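# Place bottles on ledges matching their cap colours

## Task

Set every bottle upright on the wall ledge whose label strip has the same colour as that bottle's cap. The bottle's entire base must rest on the ledge, and it must stay there without the robot holding or propping it.

## Robot and tools

Robot: two arms, left_arm and right_arm. Each has six joints (waist, shoulder, elbow, wrist pitch, wrist yaw, wrist roll) and a two-finger gripper. The names are labels only. They do not tell you which side of an image an arm appears on.

Frame: every position is in one scene frame. The origin sits on the table top midway between the arms. +z is up, +x points away from the robot over the table, and left_arm is on the +y side. On a gripper, the fingers extend along its +z axis and close along its y axis. The reported end-effector point lies between the finger pads, roughly 1 cm short of the tips.

execute_actions takes "actions", a list holding zero or one item, and an optional boolean "pictures".
- Empty list: nothing is commanded. You get the current state with camera images.
- Motion item: {"rows": [...], "steps": n}. rows holds 1 to 15 rows. steps is 8 to 15 and defaults to 15. Each row drives one control step of 1/30 s. If there are fewer rows than steps, the last row is repeated.
- Wait item: {"steps": n} with no rows, n from 1 to 300. Nothing new is sent, and the call returns after n steps counted from the previous result. Your reply time uses up part of that count.
- Images arrive only with an empty list or with "pictures": true.

Row layout: a single flat list of 14 numbers covering both arms, and it must be full even if one arm stays still. The order is: left_arm waist, shoulder, elbow, wrist pitch, wrist yaw, wrist roll, opening, then the same seven for right_arm. Joint values are absolute target angles in radians, on the same scale as the Joint positions line. They are not offsets. The opening is also an absolute value, from -1 (closed) to +1 (fully open).

Stated joint ranges in radians, the same for both arms:
- waist -2.618 to 3.054
- shoulder 0.000 to 3.142
- elbow 0.000 to 3.142
- wrist pitch -1.571 to 1.571
- wrist yaw -1.571 to 1.571
- wrist roll -2.094 to 2.094

The true ends may differ from these by up to 0.036. A call is rejected, and nothing is sent, if a target lies more than 0.036 past a stated end and also farther out than that joint's last reading. Targets beyond the true end are clipped to it, and the result then reports "joint sent to its limit". That line may describe an earlier action. If the line does not appear, that is not proof of more room.

Speed: on every step, each joint's target is kept within a fixed distance of its measured angle. Those distances are waist 0.202, shoulder 0.258, elbow 0.238, wrist pitch 0.573, and wrist yaw and roll 0.522 rad. If the targets would move a gripper more than 70 mm from where it is, all of that arm's targets are pulled back proportionally. Large moves therefore take several calls.

Timing: a result is produced 8 steps before its action finishes. Those last steps run while you compose your next reply, and the next action starts after them. Between calls the arms continue toward the last row sent. They stop once everything has nearly stopped moving, including when blocked, or when a step is HELD. Fingers that are still opening or closing keep going after that.

Results:
- State line `left_arm: …` | `right_arm: …`: each gripper's position in metres and its orientation as a wxyz quaternion. The printed position can be off, more so at long reach.
- Joint positions and Joint velocities: one block per arm, six joints in rad and rad/s, then the finger-pad gap in m and m/s. The gap is 0.094 m when fully open.
- grip_measured: the measured finger opening, on the same -1 to 1 scale you command. Each gripper has its own fixed bias of up to about 1 mm. Away from the ends of the scale, the fingers go to where grip_measured reads the value you commanded.
- Joint torques: total drive output for each joint, in Joint positions order. These are offset, scaled, noisy and affected by friction, so treat them as rough load cues.
- "joint command not followed": a clearance check altered or blocked some joint targets. The rest of the row was still carried out.
- HELD: marks the steps on which your row, or part of it, was not sent.
- MOTOR HOT: a motor has reached 75 °C.
- OVER-TEMPERATURE FAULT: an arm was stopped for heat. At 90 °C that arm stops for 10 s. At 100 °C its motors and gripper go limp and the arm falls.

Gripping: to hold an object, keep commanding an opening below grip_measured. About 0.03 below gives a firm grip, and a smaller margin grips more gently. Each pad pushes with roughly 50 to 62 N at most, less on very thin parts, and can spike briefly on first contact.

zoom_image: camera (one of cam_head_left, cam_head_right, cam_left_wrist, cam_right_wrist) and region [x0, y0, x1, y1] in image pixels. (0,0) is the top-left corner, and the region can be at most 504x504. It returns an enlarged view of that camera's latest image.

Cameras: all four are 896x504. Calibration is supplied for each as K, distortion D and T_world_to_cam, which maps scene-frame points into the camera frame. It can be slightly off. Wrist camera poses follow the joint readings. Use the head cameras for overview and the wrist cameras for close alignment.

finished_scene: scene is the integer number of the current scene. Do not call it until the bottles stand on their ledges unaided. Sending a reply without any tool call also ends things.

Avoid the following:
- Knocking or placing anything off the table.
- Letting the arms collide or press on each other.
- Dropping, slipping, slamming or shoving hard.
- Holding loads so long that motors overheat.

Expect brief random tugs on a held part or pushes on loose objects, so check the result after each step. Fast, smooth motion with little effort is preferred.

Each tool is called as name(argument=value, ...), one argument or row to a line, values as JSON.

## Session

execute_actions(
  actions=[],
)

Scene clock: 0.00 s of 7600.00 s.
left_arm: end_effector_position=(+0.3799, +0.2883, +0.4029) grip_measured=+1.000 end_effector_quat_wxyz=(+0.705, -0.012, +0.709, +0.021) | right_arm: end_effector_position=(+0.4063, -0.3510, +0.4069) grip_measured=+1.000 end_effector_quat_wxyz=(+0.704, +0.064, +0.704, -0.069)
Joint positions: left_arm=[-0.014  1.064  1.044  0.014 -0.005  0.013  0.094] | right_arm=[ 0.004  1.043  1.044  0.001 -0.004 -0.006  0.094]
Joint velocities: left_arm=[ 0.007  0.002 -0.002  0.007  0.007  0.022  0.   ] | right_arm=[-0.012  0.007 -0.012 -0.022 -0.037 -0.007  0.   ]
Joint torques (N m, as the arm reports them, + toward a larger angle): no reading
Motor temperatures (°C, as the motors report them): left_arm=[23 22 23 23 24 24] | right_arm=[25 24 25 25 25 23]

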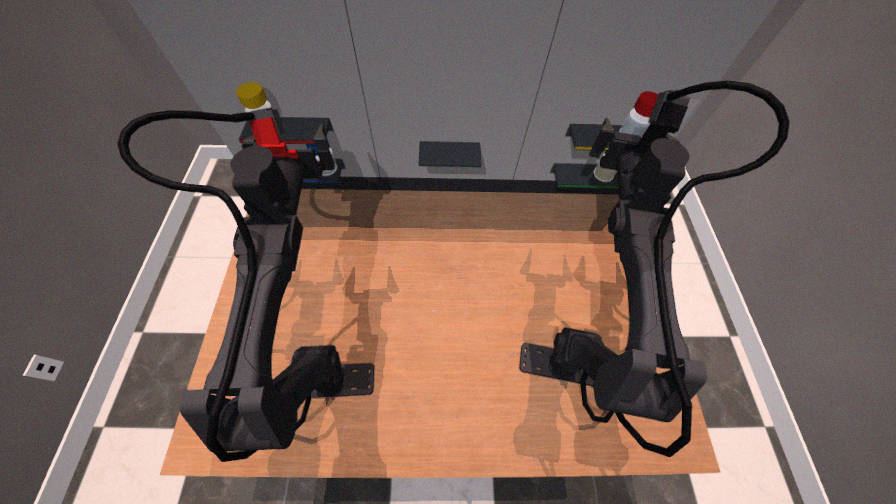

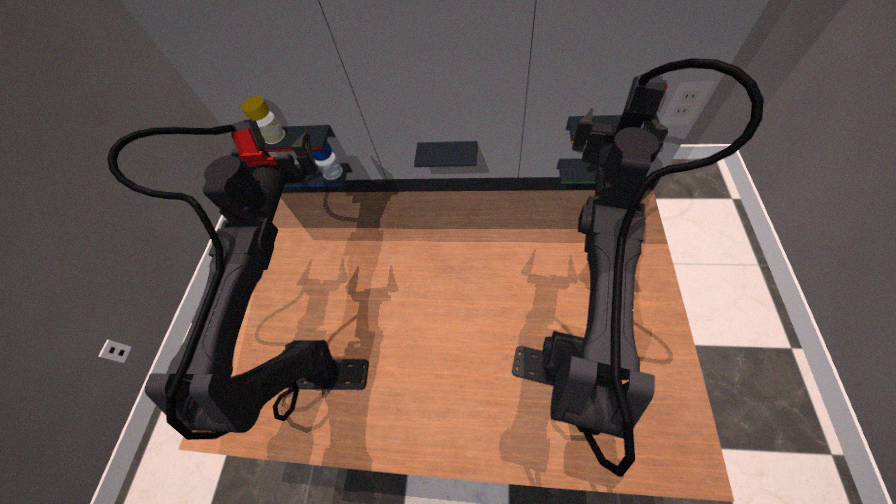

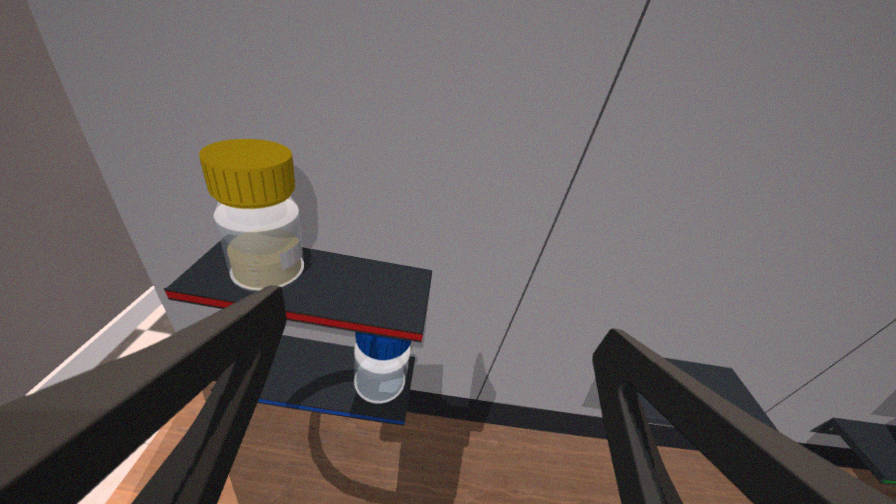

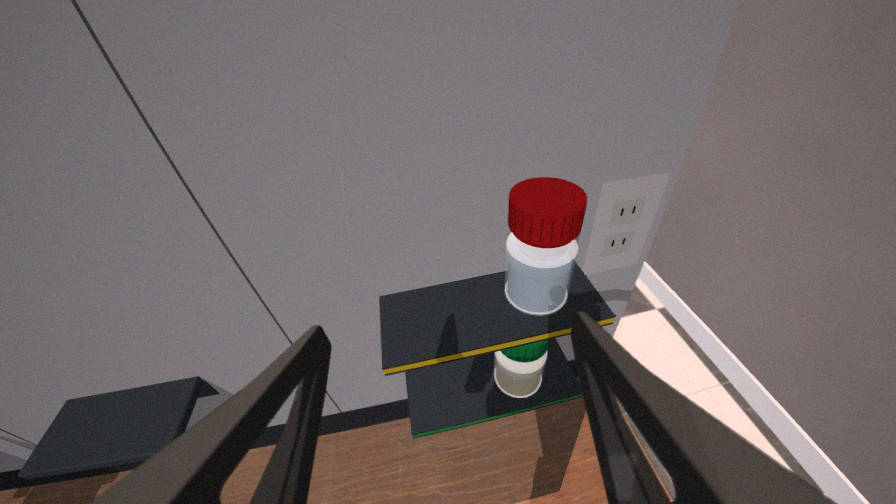

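execute_actions(
  actions=[
    {"rows": [[-0.014, 1.064, 1.044, -0.5, 0.0, 0.0, 1.0, 0.004, 1.25, 1.044, 0.0, 0.0, 0.0, 1.0]], "steps": 15},
  ],
)

execute_actions(
  actions=[
    {"steps": 20},
  ],
)

Scene clock: 3.93 s of 7600.00 s.
left_arm: end_effector_position=(+0.3601, +0.2875, +0.3085) grip_measured=+1.000 end_effector_quat_wxyz=(+0.554, -0.015, +0.832, +0.017) | right_arm: end_effector_position=(+0.4606, -0.3615, +0.3262) grip_measured=+1.000 end_effector_quat_wxyz=(+0.629, +0.071, +0.772, -0.061)
Joint positions: left_arm=[-0.014  1.063  1.044 -0.378 -0.005  0.01   0.094] | right_arm=[ 0.004  1.265  1.049  0.012 -0.004 -0.005  0.094]
Joint velocities: left_arm=[-0.007 -0.012  0.012 -0.901  0.051 -0.066  0.   ] | right_arm=[-0.007  0.535 -0.11  -0.256 -0.007 -0.007  0.   ]
Joint torques (N m, as the arm reports them, + toward a larger angle): left_arm=[-0.03 -1.59  5.96  1.71  0.08 -0.08] | right_arm=[ 0.03 -8.7   8.32  2.32  0.03  0.  ]
Motor temperatures (°C, as the motors report them): left_arm=[23 22 24 24 24 24] | right_arm=[25 24 26 26 25 23]
Steps of this call (steps 1 to 90: nothing new was sent; then 0.70 s passed at rest; steps 91 to 97: the first 7 steps of this action). Readings (joint positions):
91: left_arm=[-0.014 1.064 1.047 -0.029 -0.005 0.013] | right_arm=[0.004 1.058 1.044 0.006 -0.004 -0.006]
92: left_arm=[-0.014 1.062 1.048 -0.094 -0.005 0.013] | right_arm=[0.004 1.087 1.050 0.025 -0.004 -0.006]
94: left_arm=[-0.014 1.063 1.047 -0.238 -0.005 0.011] | right_arm=[0.004 1.168 1.052 0.042 -0.004 -0.006]
97: the state above

Scene clock: 4.60 s of 7600.00 s.
left_arm: end_effector_position=(+0.3481, +0.2870, +0.2838) grip_measured=+1.000 end_effector_quat_wxyz=(+0.507, -0.015, +0.862, +0.015) | right_arm: end_effector_position=(+0.4610, -0.3616, +0.3144) grip_measured=+1.000 end_effector_quat_wxyz=(+0.616, +0.072, +0.783, -0.059)
Joint positions: left_arm=[-0.014  1.063  1.044 -0.488 -0.005  0.009  0.094] | right_arm=[ 0.004  1.273  1.04  -0.004 -0.004 -0.005  0.094]
Joint velocities: left_arm=[-0.022 -0.007  0.012 -0.095  0.051 -0.037  0.   ] | right_arm=[ 0.012 -0.012  0.002  0.051 -0.051 -0.007  0.   ]
Joint torques (N m, as the arm reports them, + toward a larger angle): left_arm=[-0.03 -1.5   6.03  1.39  0.08 -0.09] | right_arm=[ 0.01 -6.88  8.59  2.06  0.03  0.  ]
Motor temperatures (°C, as the motors report them): left_arm=[23 22 25 24 24 24] | right_arm=[25 24 26 27 25 23]
Kept back: nothing.
Steps of this call (steps 1 to 8: the last 8 steps of your previous action; steps 9 to 20: the robot went on to your last target). Readings (joint positions):
1: left_arm=[-0.014 1.063 1.044 -0.404 -0.005 0.010] | right_arm=[0.004 1.278 1.045 0.002 -0.004 -0.005]
2: left_arm=[-0.014 1.063 1.044 -0.424 -0.005 0.010] | right_arm=[0.004 1.282 1.042 -0.008 -0.004 -0.005]
4: left_arm=[-0.014 1.063 1.044 -0.450 -0.005 0.009] | right_arm=[0.004 1.281 1.040 -0.013 -0.004 -0.005]
8: left_arm=[-0.014 1.063 1.044 -0.475 -0.005 0.009] | right_arm=[0.004 1.274 1.040 -0.006 -0.004 -0.005]
20: the state above

execute_actions(
  actions=[
    {"rows": [[0.005,1.08,1.07,-0.49,0,0,1, -0.005,1.275,1.07,-0.04,0,0,1],[0.025,1.10,1.10,-0.50,0,0,1, -0.015,1.28,1.10,-0.08,0,0,1],[0.045,1.125,1.14,-0.505,0,0,1, -0.028,1.285,1.14,-0.13,0,0,1],[0.065,1.15,1.18,-0.51,0,0,1, -0.04,1.29,1.18,-0.18,0,0,1],[0.085,1.17,1.22,-0.52,0,0,1, -0.052,1.295,1.22,-0.22,0,0,1],[0.105,1.19,1.26,-0.525,0,0,1, -0.064,1.30,1.26,-0.27,0,0,1],[0.125,1.215,1.30,-0.53,0,0,1, -0.076,1.305,1.30,-0.32,0,0,1],[0.145,1.24,1.34,-0.54,0,0,1, -0.088,1.31,1.34,-0.36,0,0,1],[0.165,1.26,1.38,-0.545,0,0,1, -0.10,1.315,1.38,-0.41,0,0,1],[0.185,1.28,1.42,-0.55,0,0,1, -0.112,1.32,1.42,-0.45,0,0,1],[0.205,1.30,1.45,-0.56,0,0,1, -0.124,1.325,1.45,-0.49,0,0,1],[0.22,1.32,1.48,-0.565,0,0,1, -0.134,1.33,1.48,-0.53,0,0,1],[0.235,1.335,1.50,-0.57,0,0,1, -0.142,1.335,1.50,-0.555,0,0,1],[0.245,1.344,1.517,-0.573,0,0,1, -0.147,1.344,1.517,-0.573,0,0,1]], "steps": 15},
  ],
)

execute_actions(
  actions=[
    {"steps": 25},
  ],
  pictures=true,
)

Scene clock: 7.13 s of 7600.00 s.
left_arm: end_effector_position=(+0.3688, +0.3234, +0.3096) grip_measured=+1.000 end_effector_quat_wxyz=(+0.510, -0.055, +0.857, +0.037) | right_arm: end_effector_position=(+0.4590, -0.3811, +0.3379) grip_measured=+1.000 end_effector_quat_wxyz=(+0.597, +0.092, +0.794, -0.071)
Joint positions: left_arm=[ 0.083  1.17   1.196 -0.523  0.001  0.009  0.094] | right_arm=[-0.041  1.302  1.197 -0.177 -0.004 -0.004  0.094]
Joint velocities: left_arm=[ 0.593  0.711  1.165 -0.066  0.007 -0.081  0.   ] | right_arm=[-0.379  0.154  1.204 -1.018 -0.081 -0.007  0.   ]
Joint torques (N m, as the arm reports them, + toward a larger angle): left_arm=[ 0.3  -2.13  8.27  1.53  0.   -0.06] | right_arm=[-1.01 -5.75 10.95  2.11  0.    0.03]
Motor temperatures (°C, as the motors report them): left_arm=[23 22 25 25 24 24] | right_arm=[25 24 27 27 25 23]
Steps of this call (steps 1 to 15: the robot went on to your last target; steps 16 to 69: nothing new was sent; steps 70 to 76: the first 7 steps of this action). Readings (joint positions):
70: left_arm=[-0.013 1.063 1.044 -0.489 -0.004 0.009] | right_arm=[0.004 1.273 1.040 -0.006 -0.004 -0.005]
71: left_arm=[-0.007 1.066 1.047 -0.492 -0.002 0.009] | right_arm=[0.003 1.273 1.046 -0.019 -0.004 -0.005]
73: left_arm=[0.022 1.095 1.086 -0.510 -0.000 0.009] | right_arm=[-0.006 1.282 1.085 -0.076 -0.004 -0.005]
76: the state above

Scene clock: 7.97 s of 7600.00 s.
left_arm: end_effector_position=(+0.3938, +0.3943, +0.3736) grip_measured=+1.000 end_effector_quat_wxyz=(+0.543, -0.121, +0.827, +0.084) | right_arm: end_effector_position=(+0.4302, -0.4171, +0.3775) grip_measured=+1.000 end_effector_quat_wxyz=(+0.546, +0.137, +0.822, -0.092)
Joint positions: left_arm=[ 0.242  1.333  1.487 -0.562 -0.001  0.008  0.094] | right_arm=[-0.139  1.34   1.5   -0.558 -0.002 -0.004  0.094]
Joint velocities: left_arm=[ 0.002 -0.012 -0.002 -0.022 -0.051 -0.022  0.   ] | right_arm=[-0.002 -0.012 -0.017 -0.007 -0.022 -0.037  0.   ]
Joint torques (N m, as the arm reports them, + toward a larger angle): left_arm=[ 0.16 -2.61  7.86  1.46  0.03 -0.08] | right_arm=[-0.68 -4.8   9.29  1.83  0.01 -0.01]
Motor temperatures (°C, as the motors report them): left_arm=[23 22 25 25 24 24] | right_arm=[25 24 27 28 25 23]
Kept back: nothing.
Steps of this call (steps 1 to 8: the last 8 steps of your previous action; steps 9 to 25: the robot went on to your last target). Readings (joint positions):
1: left_arm=[0.104 1.195 1.237 -0.525 0.001 0.009] | right_arm=[-0.054 1.306 1.239 -0.212 -0.004 -0.004]
2: left_arm=[0.124 1.218 1.279 -0.527 0.001 0.009] | right_arm=[-0.068 1.310 1.281 -0.247 -0.004 -0.004]
4: left_arm=[0.164 1.261 1.360 -0.531 0.001 0.009] | right_arm=[-0.094 1.313 1.364 -0.318 -0.004 -0.004]
8: left_arm=[0.230 1.320 1.474 -0.535 0.000 0.009] | right_arm=[-0.133 1.313 1.482 -0.433 -0.003 -0.004]
25: the state above
camera_calibration (this result's frames):
cam_left_wrist: T_world_to_cam=[[0.350506, -0.923919, 0.153356, 0.166104], [-0.773028, -0.377844, -0.50957, 0.664677], [0.528746, 0.0600586, -0.846652, 0.169308], [0, 0, 0, 1]] pos_world=[0.366073, 0.394442, 0.456571]
cam_right_wrist: T_world_to_cam=[[-0.34722, -0.935212, -0.0694012, -0.218142], [-0.816072, 0.337788, -0.468963, 0.704115], [0.462023, -0.106197, -0.880487, 0.209574], [0, 0, 0, 1]] pos_world=[0.402037, -0.419594, 0.499592]

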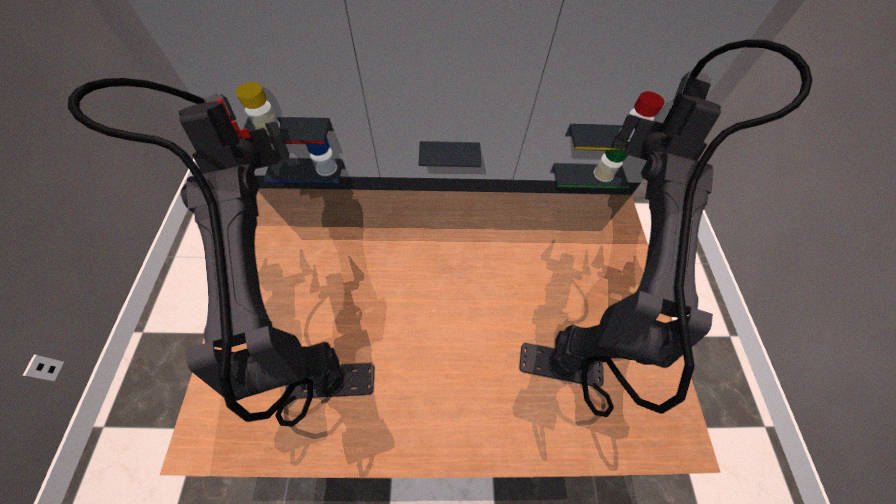

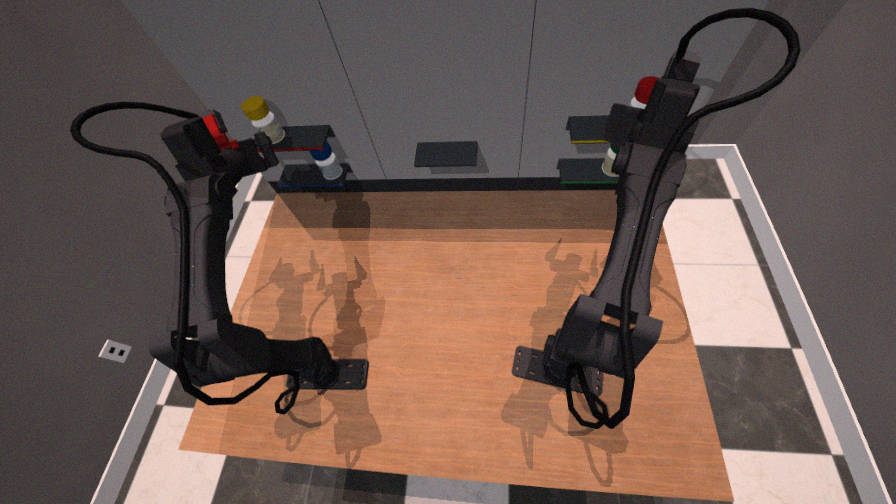

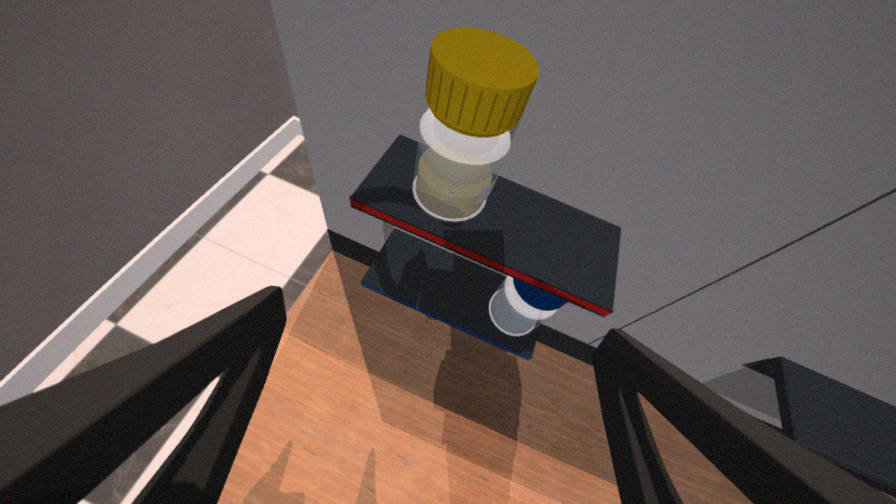

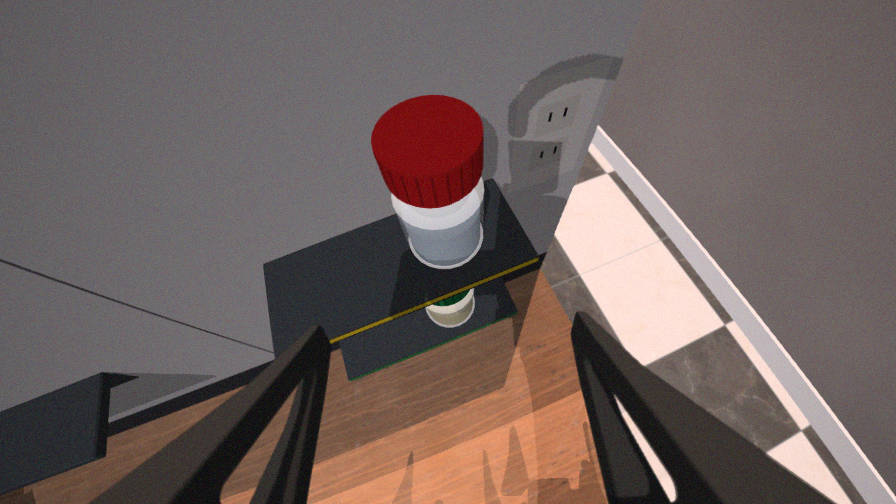

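zoom_image(
  camera="cam_right_wrist",
  region=[250, 80, 600, 380],
)

zoom_image(
  camera="cam_left_wrist",
  region=[320, 10, 670, 370],
)

Region (250, 80, 600, 380) of cam_right_wrist's 896x504 image, scaled by 1.440, with more detail than that image has; it fills the top 432 rows of this view, and the rest is white.

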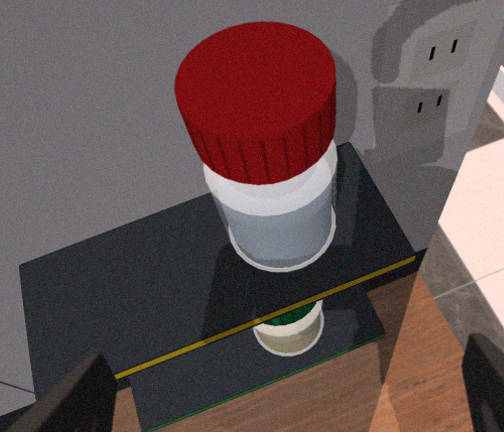

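Region (320, 10, 670, 370) of cam_left_wrist's 896x504 image, scaled by 1.400, with more detail than that image has; it fills the left 490 columns of this view, and the rest is white.

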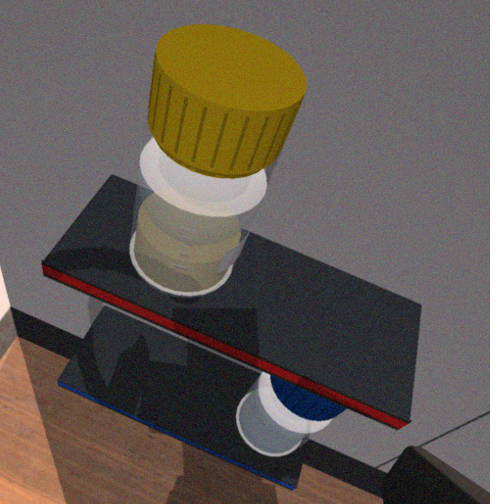

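execute_actions(
  actions=[
    {"rows": [[0.243,1.36,1.525,-0.56,0,0,1, -0.145,1.35,1.517,-0.565,0,0,1],[0.241,1.38,1.535,-0.55,0,0,1, -0.145,1.36,1.518,-0.555,0,0,1],[0.238,1.405,1.545,-0.535,0,0,1, -0.145,1.37,1.519,-0.545,0,0,1],[0.235,1.43,1.555,-0.52,0,0,1, -0.145,1.38,1.52,-0.535,0,0,1],[0.232,1.455,1.565,-0.505,0,0,1, -0.145,1.39,1.521,-0.525,0,0,1],[0.229,1.48,1.575,-0.49,0,0,1, -0.145,1.40,1.522,-0.515,0,0,1],[0.226,1.50,1.585,-0.475,0,0,1, -0.145,1.41,1.523,-0.505,0,0,1],[0.223,1.52,1.593,-0.46,0,0,1, -0.145,1.418,1.524,-0.495,0,0,1],[0.22,1.535,1.60,-0.448,0,0,1, -0.145,1.424,1.524,-0.487,0,0,1],[0.218,1.542,1.603,-0.44,0,0,1, -0.145,1.427,1.524,-0.48,0,0,1]], "steps": 15},
  ],
)

execute_actions(
  actions=[
    {"steps": 25},
  ],
  pictures=true,
)

Scene clock: 12.00 s of 7600.00 s.
left_arm: end_effector_position=(+0.4220, +0.4022, +0.3655) grip_measured=+1.000 end_effector_quat_wxyz=(+0.538, -0.121, +0.830, +0.083) | right_arm: end_effector_position=(+0.4394, -0.4203, +0.3712) grip_measured=+1.000 end_effector_quat_wxyz=(+0.544, +0.137, +0.823, -0.092)
Joint positions: left_arm=[ 0.24   1.435  1.545 -0.53  -0.001  0.008  0.094] | right_arm=[-0.139  1.369  1.5   -0.534 -0.002 -0.004  0.094]
Joint velocities: left_arm=[-0.046  0.75   0.281  0.418  0.022 -0.066  0.   ] | right_arm=[-0.007  0.32  -0.007  0.198 -0.066  0.081  0.   ]
Joint torques (N m, as the arm reports them, + toward a larger angle): left_arm=[-0.77 -2.77  7.43  1.55  0.05 -0.08] | right_arm=[-0.45 -3.88  9.84  1.92  0.02  0.01]
Motor temperatures (°C, as the motors report them): left_arm=[23 23 26 25 24 24] | right_arm=[25 24 28 28 25 23]
Steps of this call (steps 1 to 30: the robot went on to your last target; steps 31 to 90: nothing new was sent; then 0.80 s passed at rest; steps 91 to 97: the first 7 steps of this action). Readings (joint positions):
91: left_arm=[0.242 1.335 1.487 -0.562 -0.001 0.008] | right_arm=[-0.139 1.340 1.500 -0.559 -0.002 -0.004]
92: left_arm=[0.242 1.339 1.491 -0.563 -0.001 0.008] | right_arm=[-0.139 1.340 1.500 -0.559 -0.002 -0.004]
94: left_arm=[0.242 1.366 1.511 -0.559 -0.001 0.008] | right_arm=[-0.139 1.345 1.500 -0.554 -0.002 -0.004]
97: the state above

Scene clock: 12.83 s of 7600.00 s.
left_arm: end_effector_position=(+0.4589, +0.4055, +0.3369) grip_measured=+1.000 end_effector_quat_wxyz=(+0.525, -0.115, +0.840, +0.077) | right_arm: end_effector_position=(+0.4584, -0.4269, +0.3555) grip_measured=+1.000 end_effector_quat_wxyz=(+0.537, +0.138, +0.827, -0.091)
Joint positions: left_arm=[ 0.225  1.558  1.569 -0.463 -0.001  0.008  0.094] | right_arm=[-0.139  1.432  1.5   -0.487 -0.002 -0.004  0.094]
Joint velocities: left_arm=[ 0.002 -0.027  0.007 -0.007 -0.022  0.037  0.   ] | right_arm=[ 0.007 -0.012 -0.017 -0.11   0.022 -0.022  0.   ]
Joint torques (N m, as the arm reports them, + toward a larger angle): left_arm=[-0.45 -6.61  8.38  1.74  0.03 -0.08] | right_arm=[-0.44 -6.6  10.12  2.02  0.01  0.  ]
Motor temperatures (°C, as the motors report them): left_arm=[23 23 27 26 24 24] | right_arm=[25 24 28 28 25 23]
Kept back: nothing.
Steps of this call (steps 1 to 8: the last 8 steps of your previous action; steps 9 to 25: the robot went on to your last target). Readings (joint positions):
1: left_arm=[0.238 1.461 1.554 -0.518 -0.001 0.008] | right_arm=[-0.139 1.381 1.500 -0.527 -0.002 -0.004]
2: left_arm=[0.235 1.487 1.560 -0.506 -0.001 0.008] | right_arm=[-0.139 1.393 1.500 -0.519 -0.002 -0.004]
4: left_arm=[0.229 1.528 1.565 -0.487 -0.001 0.008] | right_arm=[-0.139 1.415 1.500 -0.508 -0.002 -0.004]
8: left_arm=[0.225 1.558 1.565 -0.484 -0.001 0.008] | right_arm=[-0.139 1.432 1.500 -0.502 -0.002 -0.004]
25: the state above
camera_calibration (this result's frames):
cam_left_wrist: T_world_to_cam=[[0.341053, -0.927939, 0.150372, 0.166308], [-0.800261, -0.37053, -0.471476, 0.697221], [0.493218, 0.0404614, -0.868964, 0.134929], [0, 0, 0, 1]] pos_world=[0.43469, 0.407205, 0.420963]
cam_right_wrist: T_world_to_cam=[[-0.348566, -0.934743, -0.0689694, -0.2184], [-0.825017, 0.340904, -0.450701, 0.719067], [0.444802, -0.100198, -0.890007, 0.189996], [0, 0, 0, 1]] pos_world=[0.432606, -0.430243, 0.478119]

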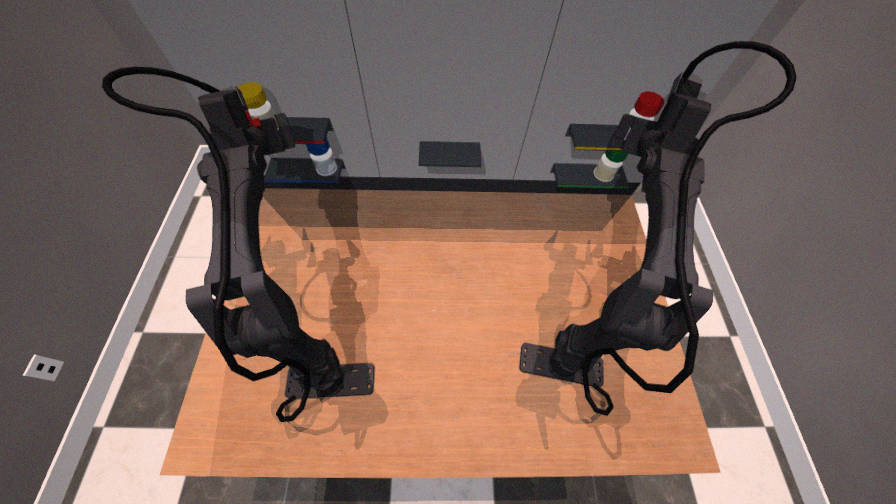

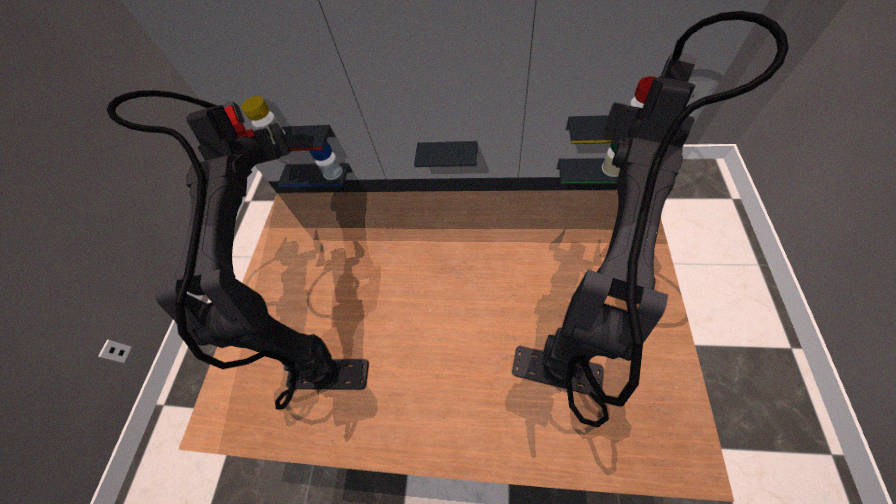

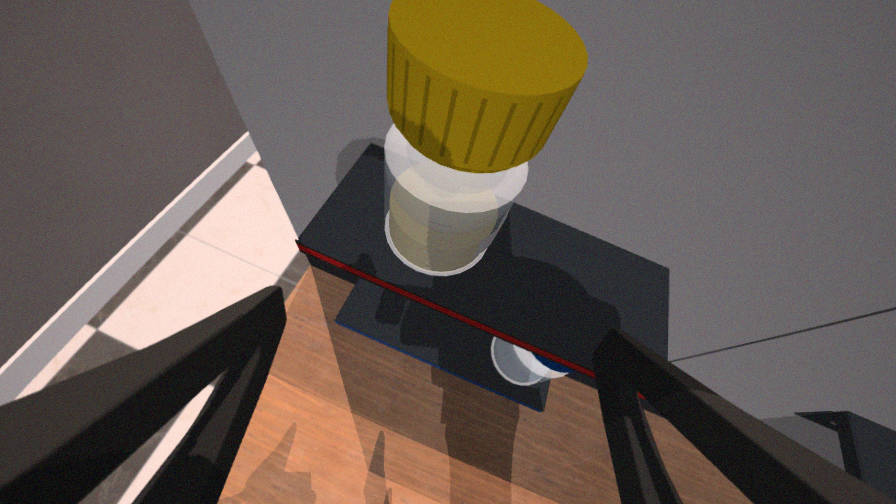

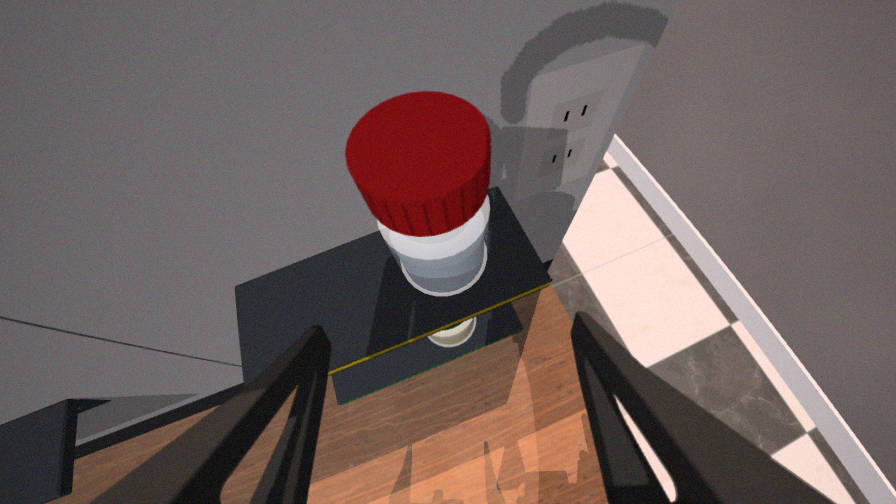

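execute_actions(
  actions=[
    {"rows": [[0.216,1.548,1.608,-0.438,0,0,1, -0.14,1.434,1.528,-0.478,0,0,1],[0.216,1.559,1.616,-0.434,0,0,1, -0.14,1.445,1.536,-0.474,0,0,1],[0.216,1.574,1.627,-0.429,0,0,1, -0.14,1.460,1.546,-0.469,0,0,1],[0.216,1.591,1.640,-0.423,0,0,1, -0.14,1.478,1.557,-0.463,0,0,1],[0.216,1.610,1.655,-0.416,0,0,1, -0.14,1.498,1.570,-0.456,0,0,1],[0.216,1.629,1.669,-0.409,0,0,1, -0.14,1.518,1.583,-0.449,0,0,1],[0.216,1.648,1.684,-0.402,0,0,1, -0.14,1.538,1.596,-0.442,0,0,1],[0.216,1.668,1.699,-0.396,0,0,1, -0.14,1.559,1.610,-0.435,0,0,1],[0.216,1.687,1.713,-0.389,0,0,1, -0.14,1.579,1.623,-0.428,0,0,1],[0.216,1.706,1.728,-0.382,0,0,1, -0.14,1.599,1.636,-0.421,0,0,1],[0.216,1.723,1.741,-0.376,0,0,1, -0.14,1.617,1.647,-0.415,0,0,1],[0.216,1.738,1.752,-0.371,0,0,1, -0.14,1.632,1.657,-0.410,0,0,1],[0.216,1.749,1.760,-0.367,0,0,1, -0.14,1.643,1.665,-0.406,0,0,1],[0.216,1.755,1.765,-0.365,0,0,1, -0.14,1.65,1.669,-0.404,0,0,1]], "steps": 15},
  ],
)

execute_actions(
  actions=[
    {"steps": 25},
  ],
  pictures=true,
)

Scene clock: 15.60 s of 7600.00 s.
left_arm: end_effector_position=(+0.4716, +0.4092, +0.3503) grip_measured=+1.000 end_effector_quat_wxyz=(+0.541, -0.114, +0.830, +0.079) | right_arm: end_effector_position=(+0.4724, -0.4317, +0.3616) grip_measured=+1.000 end_effector_quat_wxyz=(+0.545, +0.137, +0.822, -0.092)
Joint positions: left_arm=[ 0.225  1.598  1.631 -0.447 -0.001  0.008  0.094] | right_arm=[-0.139  1.481  1.551 -0.469 -0.002 -0.004  0.094]
Joint velocities: left_arm=[-0.017  0.427  0.491  0.256 -0.007 -0.007  0.   ] | right_arm=[0.007 0.525 0.413 0.212 0.095 0.007 0.   ]
Joint torques (N m, as the arm reports them, + toward a larger angle): left_arm=[-0.58 -4.    7.77  1.66  0.03 -0.08] | right_arm=[-0.05 -4.83  9.68  1.91  0.02  0.  ]
Motor temperatures (°C, as the motors report them): left_arm=[23 23 27 26 24 24] | right_arm=[25 25 29 29 25 23]
Steps of this call (steps 1 to 15: the robot went on to your last target; steps 16 to 76: nothing new was sent; steps 77 to 83: the first 7 steps of this action). Readings (joint positions):
77: left_arm=[0.225 1.558 1.569 -0.462 -0.001 0.008] | right_arm=[-0.139 1.432 1.500 -0.486 -0.002 -0.004]
78: left_arm=[0.225 1.558 1.571 -0.462 -0.001 0.008] | right_arm=[-0.139 1.432 1.500 -0.485 -0.002 -0.004]
80: left_arm=[0.225 1.564 1.585 -0.462 -0.001 0.008] | right_arm=[-0.139 1.440 1.510 -0.485 -0.002 -0.004]
83: the state above

Scene clock: 16.43 s of 7600.00 s.
left_arm: end_effector_position=(+0.5164, +0.4221, +0.3254) grip_measured=+1.000 end_effector_quat_wxyz=(+0.536, -0.114, +0.833, +0.078) | right_arm: end_effector_position=(+0.5196, -0.4482, +0.3324) grip_measured=+1.000 end_effector_quat_wxyz=(+0.532, +0.138, +0.831, -0.090)
Joint positions: left_arm=[ 0.225  1.765  1.725 -0.386 -0.001  0.008  0.094] | right_arm=[-0.139  1.66   1.639 -0.41  -0.002 -0.004  0.094]
Joint velocities: left_arm=[ 0.002  0.012 -0.002  0.051  0.022 -0.037  0.   ] | right_arm=[-0.007 -0.017 -0.012  0.007  0.022  0.007  0.   ]
Joint torques (N m, as the arm reports them, + toward a larger angle): left_arm=[-0.58 -7.83  8.82  1.76  0.03 -0.08] | right_arm=[-0.07 -9.46 10.73  2.    0.01 -0.01]
Motor temperatures (°C, as the motors report them): left_arm=[23 23 27 26 24 24] | right_arm=[25 25 29 29 25 23]
Kept back: nothing.
Steps of this call (steps 1 to 8: the last 8 steps of your previous action; steps 9 to 25: the robot went on to your last target). Readings (joint positions):
1: left_arm=[0.225 1.615 1.647 -0.438 -0.001 0.008] | right_arm=[-0.139 1.500 1.565 -0.461 -0.002 -0.004]
2: left_arm=[0.225 1.633 1.663 -0.430 -0.001 0.008] | right_arm=[-0.139 1.521 1.579 -0.453 -0.002 -0.004]
4: left_arm=[0.225 1.673 1.692 -0.414 -0.001 0.008] | right_arm=[-0.139 1.565 1.604 -0.438 -0.002 -0.004]
8: left_arm=[0.225 1.743 1.725 -0.394 -0.001 0.008] | right_arm=[-0.139 1.639 1.633 -0.418 -0.002 -0.004]
25: the state above
camera_calibration (this result's frames):
cam_left_wrist: T_world_to_cam=[[0.337227, -0.929042, 0.152183, 0.165643], [-0.788048, -0.36701, -0.494251, 0.743656], [0.515033, 0.0467473, -0.855895, 0.0777231], [0, 0, 0, 1]] pos_world=[0.490147, 0.423185, 0.408868]
cam_right_wrist: T_world_to_cam=[[-0.349384, -0.934458, -0.0686911, -0.218128], [-0.830308, 0.342747, -0.439446, 0.766198], [0.434187, -0.0965008, -0.895639, 0.149158], [0, 0, 0, 1]] pos_world=[0.495208, -0.45205, 0.455311]

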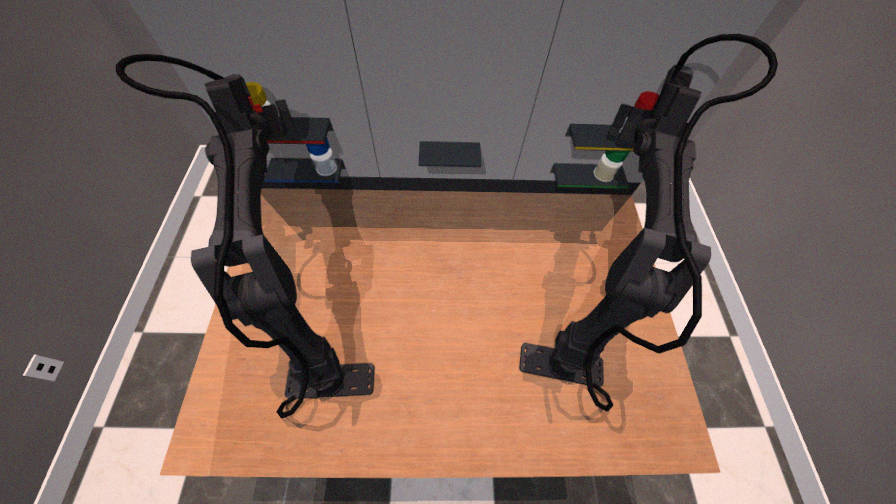

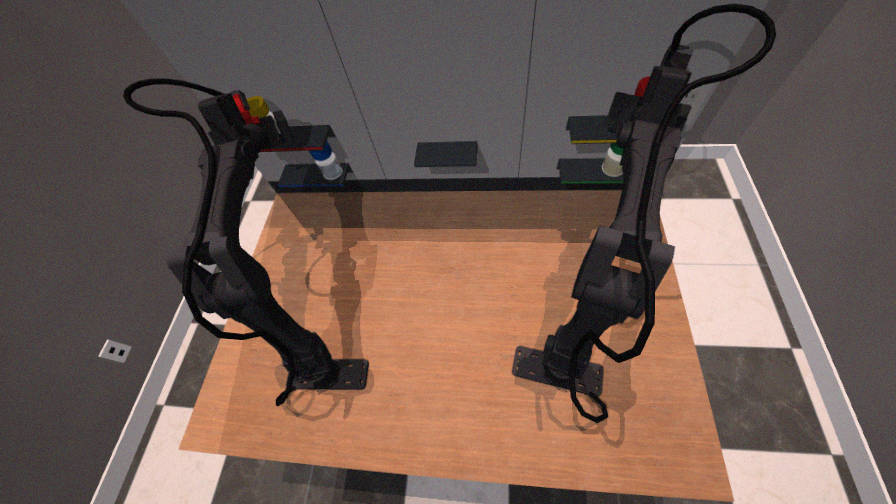

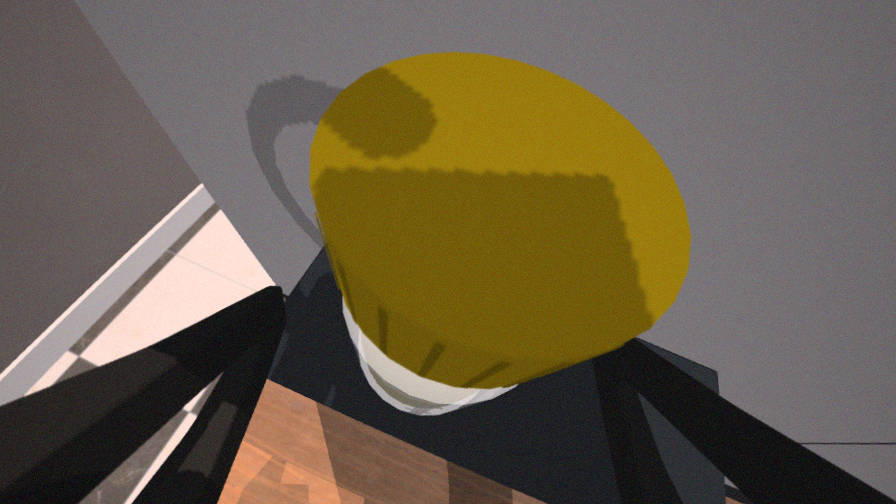

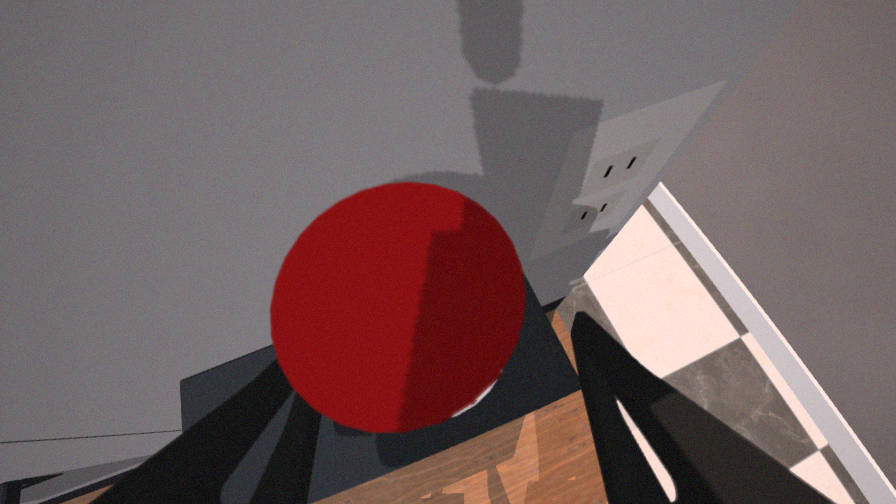

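execute_actions(
  actions=[
    {"rows": [[0.216,1.76,1.772,-0.372,0,0,1, -0.14,1.65,1.669,-0.404,0,0,0.9],[0.216,1.766,1.781,-0.38,0,0,1, -0.14,1.65,1.669,-0.404,0,0,0.8],[0.216,1.772,1.79,-0.388,0,0,1, -0.14,1.65,1.669,-0.404,0,0,0.7],[0.216,1.778,1.80,-0.396,0,0,1, -0.14,1.65,1.669,-0.404,0,0,0.6],[0.216,1.785,1.81,-0.404,0,0,1, -0.14,1.65,1.669,-0.404,0,0,0.5],[0.216,1.791,1.819,-0.41,0,0,1, -0.14,1.65,1.669,-0.404,0,0,0.4],[0.216,1.795,1.825,-0.415,0,0,1, -0.14,1.65,1.669,-0.404,0,0,0.3],[0.216,1.798,1.829,-0.418,0,0,1, -0.14,1.65,1.669,-0.404,0,0,0.25]], "steps": 15},
  ],
)

execute_actions(
  actions=[
    {"steps": 15},
  ],
  pictures=true,
)

Scene clock: 18.73 s of 7600.00 s.
left_arm: end_effector_position=(+0.5206, +0.4233, +0.3436) grip_measured=+1.000 end_effector_quat_wxyz=(+0.551, -0.113, +0.823, +0.081) | right_arm: end_effector_position=(+0.5197, -0.4480, +0.3325) grip_measured=+0.347 end_effector_quat_wxyz=(+0.532, +0.138, +0.831, -0.090)
Joint positions: left_arm=[ 0.225  1.776  1.779 -0.391 -0.001  0.008  0.094] | right_arm=[-0.139  1.66   1.639 -0.41  -0.003 -0.003  0.063]
Joint velocities: left_arm=[-0.002  0.076  0.281 -0.022 -0.051 -0.022  0.   ] | right_arm=[ 0.002  0.002  0.007 -0.007  0.007 -0.037 -0.094]
Joint torques (N m, as the arm reports them, + toward a larger angle): left_arm=[-0.59 -6.32  7.95  1.36  0.03 -0.08] | right_arm=[ 0.   -9.44 10.74  2.01  0.05  0.01]
Motor temperatures (°C, as the motors report them): left_arm=[23 24 28 27 24 24] | right_arm=[25 25 29 30 25 23]
Steps of this call (steps 1 to 15: the robot went on to your last target; steps 16 to 62: nothing new was sent; steps 63 to 69: the first 7 steps of this action). Readings (joint positions):
63: left_arm=[0.225 1.765 1.727 -0.386 -0.001 0.008] | right_arm=[-0.139 1.660 1.639 -0.410 -0.002 -0.004]
64: left_arm=[0.225 1.765 1.731 -0.387 -0.001 0.008] | right_arm=[-0.139 1.660 1.639 -0.410 -0.002 -0.004]
66: left_arm=[0.225 1.767 1.746 -0.389 -0.001 0.008] | right_arm=[-0.139 1.660 1.639 -0.410 -0.002 -0.004]
69: the state above

Scene clock: 19.23 s of 7600.00 s.
left_arm: end_effector_position=(+0.5231, +0.4240, +0.3402) grip_measured=+1.000 end_effector_quat_wxyz=(+0.546, -0.113, +0.826, +0.080) | right_arm: end_effector_position=(+0.5197, -0.4479, +0.3325) grip_measured=+0.251 end_effector_quat_wxyz=(+0.532, +0.138, +0.831, -0.089)
Joint positions: left_arm=[ 0.225  1.792  1.797 -0.408 -0.001  0.008  0.094] | right_arm=[-0.139  1.66   1.639 -0.41  -0.004 -0.003  0.059]
Joint velocities: left_arm=[-0.007 -0.007 -0.017 -0.037  0.022  0.066  0.   ] | right_arm=[-0.012 -0.012  0.002 -0.007  0.007  0.037 -0.   ]
Joint torques (N m, as the arm reports them, + toward a larger angle): left_arm=[-0.59 -6.98  8.25  1.45  0.02 -0.08] | right_arm=[-0.02 -9.48 10.73  2.    0.03 -0.01]
Motor temperatures (°C, as the motors report them): left_arm=[23 24 28 27 24 24] | right_arm=[25 25 29 30 25 23]
Kept back: nothing.
Steps of this call (steps 1 to 8: the last 8 steps of your previous action; steps 9 to 15: the robot went on to your last target). Readings (joint positions):
1: left_arm=[0.225 1.779 1.788 -0.392 -0.001 0.008] | right_arm=[-0.139 1.660 1.639 -0.410 -0.004 -0.003]
2: left_arm=[0.225 1.781 1.794 -0.392 -0.001 0.008] | right_arm=[-0.139 1.660 1.639 -0.410 -0.004 -0.003]
4: left_arm=[0.225 1.784 1.797 -0.393 -0.001 0.008] | right_arm=[-0.139 1.660 1.639 -0.410 -0.004 -0.003]
8: left_arm=[0.225 1.789 1.797 -0.401 -0.001 0.008] | right_arm=[-0.139 1.660 1.639 -0.410 -0.004 -0.003]
15: the state above
camera_calibration (this result's frames):
cam_left_wrist: T_world_to_cam=[[0.333807, -0.930027, 0.153696, 0.164623], [-0.776774, -0.363762, -0.514101, 0.756394], [0.534037, 0.0522234, -0.843847, 0.0704895], [0, 0, 0, 1]] pos_world=[0.49495, 0.424569, 0.423043]
cam_right_wrist: T_world_to_cam=[[-0.347863, -0.934941, -0.0698398, -0.218408], [-0.830524, 0.34186, -0.43973, 0.766063], [0.434997, -0.0949619, -0.895411, 0.149393], [0, 0, 0, 1]] pos_world=[0.495272, -0.451898, 0.455376]

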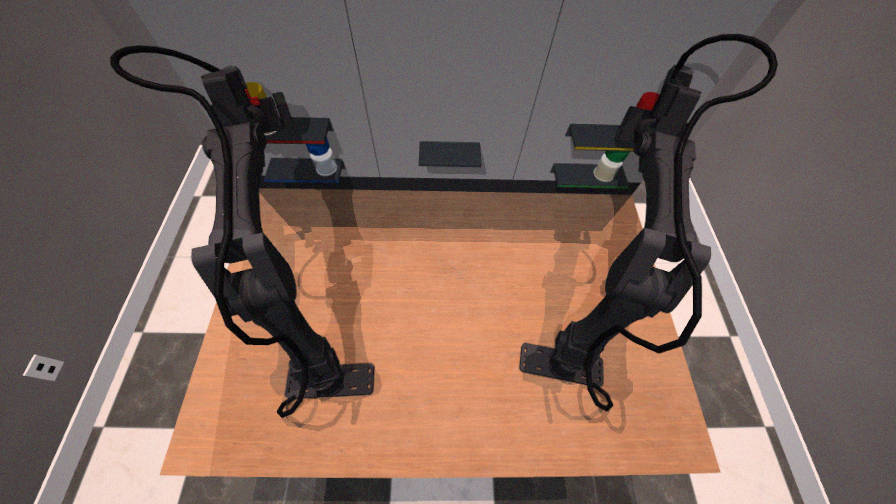

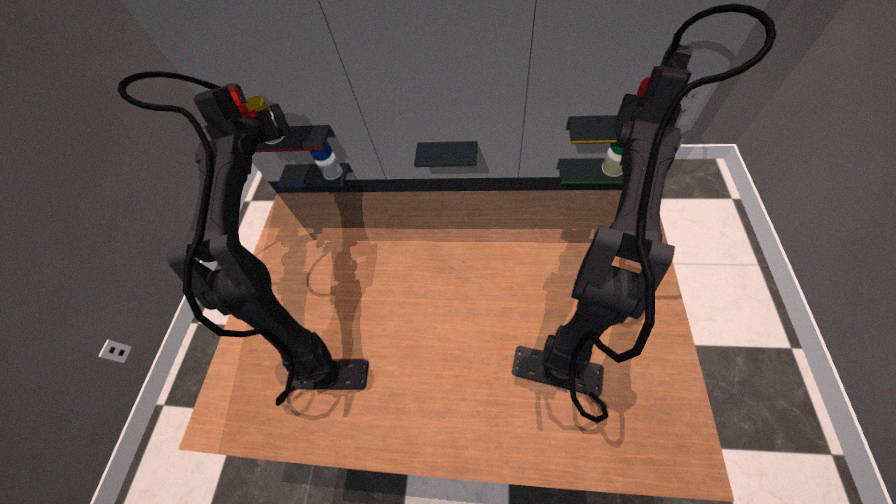

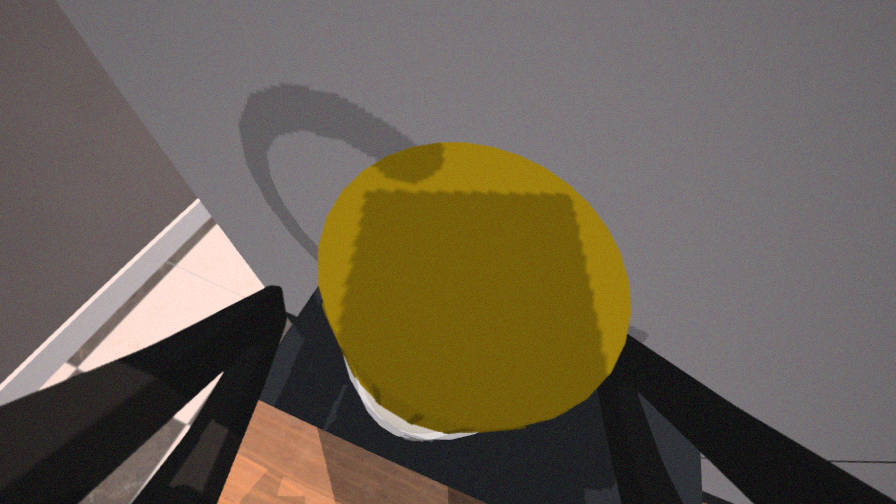

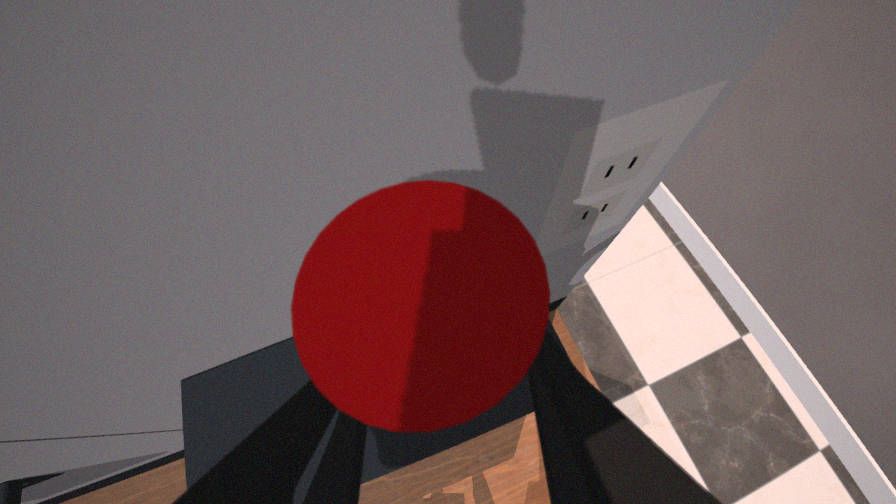

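execute_actions(
  actions=[
    {"rows": [[0.216,1.805,1.829,-0.418,0,0,1, -0.14,1.65,1.669,-0.404,0,0,0.22],[0.216,1.812,1.829,-0.418,0,0,1, -0.14,1.65,1.669,-0.404,0,0,0.19],[0.216,1.818,1.829,-0.418,0,0,1, -0.14,1.65,1.669,-0.404,0,0,0.16],[0.216,1.822,1.829,-0.418,0,0,1, -0.14,1.65,1.669,-0.404,0,0,0.13],[0.216,1.822,1.829,-0.418,0,0,1, -0.14,1.65,1.669,-0.404,0,0,0.10]], "steps": 15},
  ],
)

execute_actions(
  actions=[
    {"steps": 10},
  ],
)

Scene clock: 26.47 s of 7600.00 s.
left_arm: end_effector_position=(+0.5268, +0.4251, +0.3305) grip_measured=+1.000 end_effector_quat_wxyz=(+0.538, -0.114, +0.831, +0.079) | right_arm: end_effector_position=(+0.5197, -0.4478, +0.3325) grip_measured=+0.177 end_effector_quat_wxyz=(+0.532, +0.138, +0.831, -0.089)
Joint positions: left_arm=[ 0.225  1.81   1.797 -0.408 -0.001  0.008  0.094] | right_arm=[-0.139  1.66   1.639 -0.41  -0.005 -0.003  0.055]
Joint velocities: left_arm=[ 0.002  0.11   0.007 -0.007  0.022 -0.007  0.   ] | right_arm=[-0.007  0.002 -0.012 -0.066  0.037 -0.022  0.001]
Joint torques (N m, as the arm reports them, + toward a larger angle): left_arm=[-0.59 -7.26  8.28  1.45  0.03 -0.08] | right_arm=[-0.06 -9.46 10.73  1.99  0.03  0.  ]
Motor temperatures (°C, as the motors report them): left_arm=[23 25 29 27 24 24] | right_arm=[25 27 31 31 25 23]
Steps of this call (steps 1 to 15: the robot went on to your last target; steps 16 to 90: nothing new was sent; then 4.00 s passed at rest; steps 91 to 97: the first 7 steps of this action). Readings (joint positions):
91: left_arm=[0.225 1.792 1.797 -0.408 -0.001 0.008] | right_arm=[-0.139 1.660 1.639 -0.410 -0.004 -0.003]
92: left_arm=[0.225 1.793 1.797 -0.408 -0.001 0.008] | right_arm=[-0.139 1.660 1.639 -0.410 -0.005 -0.003]
94: left_arm=[0.225 1.797 1.797 -0.408 -0.001 0.008] | right_arm=[-0.139 1.660 1.639 -0.410 -0.005 -0.003]
97: the state above

Scene clock: 26.80 s of 7600.00 s.
left_arm: end_effector_position=(+0.5286, +0.4256, +0.3239) grip_measured=+1.000 end_effector_quat_wxyz=(+0.532, -0.115, +0.835, +0.078) | right_arm: end_effector_position=(+0.5197, -0.4478, +0.3325) grip_measured=+0.177 end_effector_quat_wxyz=(+0.532, +0.138, +0.831, -0.089)
Joint positions: left_arm=[ 0.225  1.821  1.797 -0.412 -0.001  0.008  0.094] | right_arm=[-0.139  1.66   1.639 -0.41  -0.005 -0.003  0.055]
Joint velocities: left_arm=[ 0.002 -0.002 -0.017  0.007  0.022 -0.066  0.   ] | right_arm=[ 0.002 -0.002 -0.002 -0.066 -0.037 -0.007  0.001]
Joint torques (N m, as the arm reports them, + toward a larger angle): left_arm=[-0.58 -7.54  8.27  1.47  0.03 -0.08] | right_arm=[-0.03 -9.42 10.77  1.99  0.04 -0.01]
Motor temperatures (°C, as the motors report them): left_arm=[23 25 29 27 24 24] | right_arm=[25 27 31 31 25 23]
Kept back: nothing.
Steps of this call (steps 1 to 8: the last 8 steps of your previous action; steps 9 to 10: the robot went on to your last target). Readings (joint positions):
1: left_arm=[0.225 1.814 1.797 -0.408 -0.001 0.008] | right_arm=[-0.139 1.660 1.639 -0.410 -0.005 -0.003]
2: left_arm=[0.225 1.817 1.797 -0.409 -0.001 0.008] | right_arm=[-0.139 1.660 1.639 -0.410 -0.005 -0.003]
4: left_arm=[0.225 1.820 1.797 -0.411 -0.001 0.008] | right_arm=[-0.139 1.660 1.639 -0.410 -0.005 -0.003]
8: left_arm=[0.225 1.821 1.797 -0.412 -0.001 0.008] | right_arm=[-0.139 1.660 1.639 -0.410 -0.005 -0.003]
10: the state above


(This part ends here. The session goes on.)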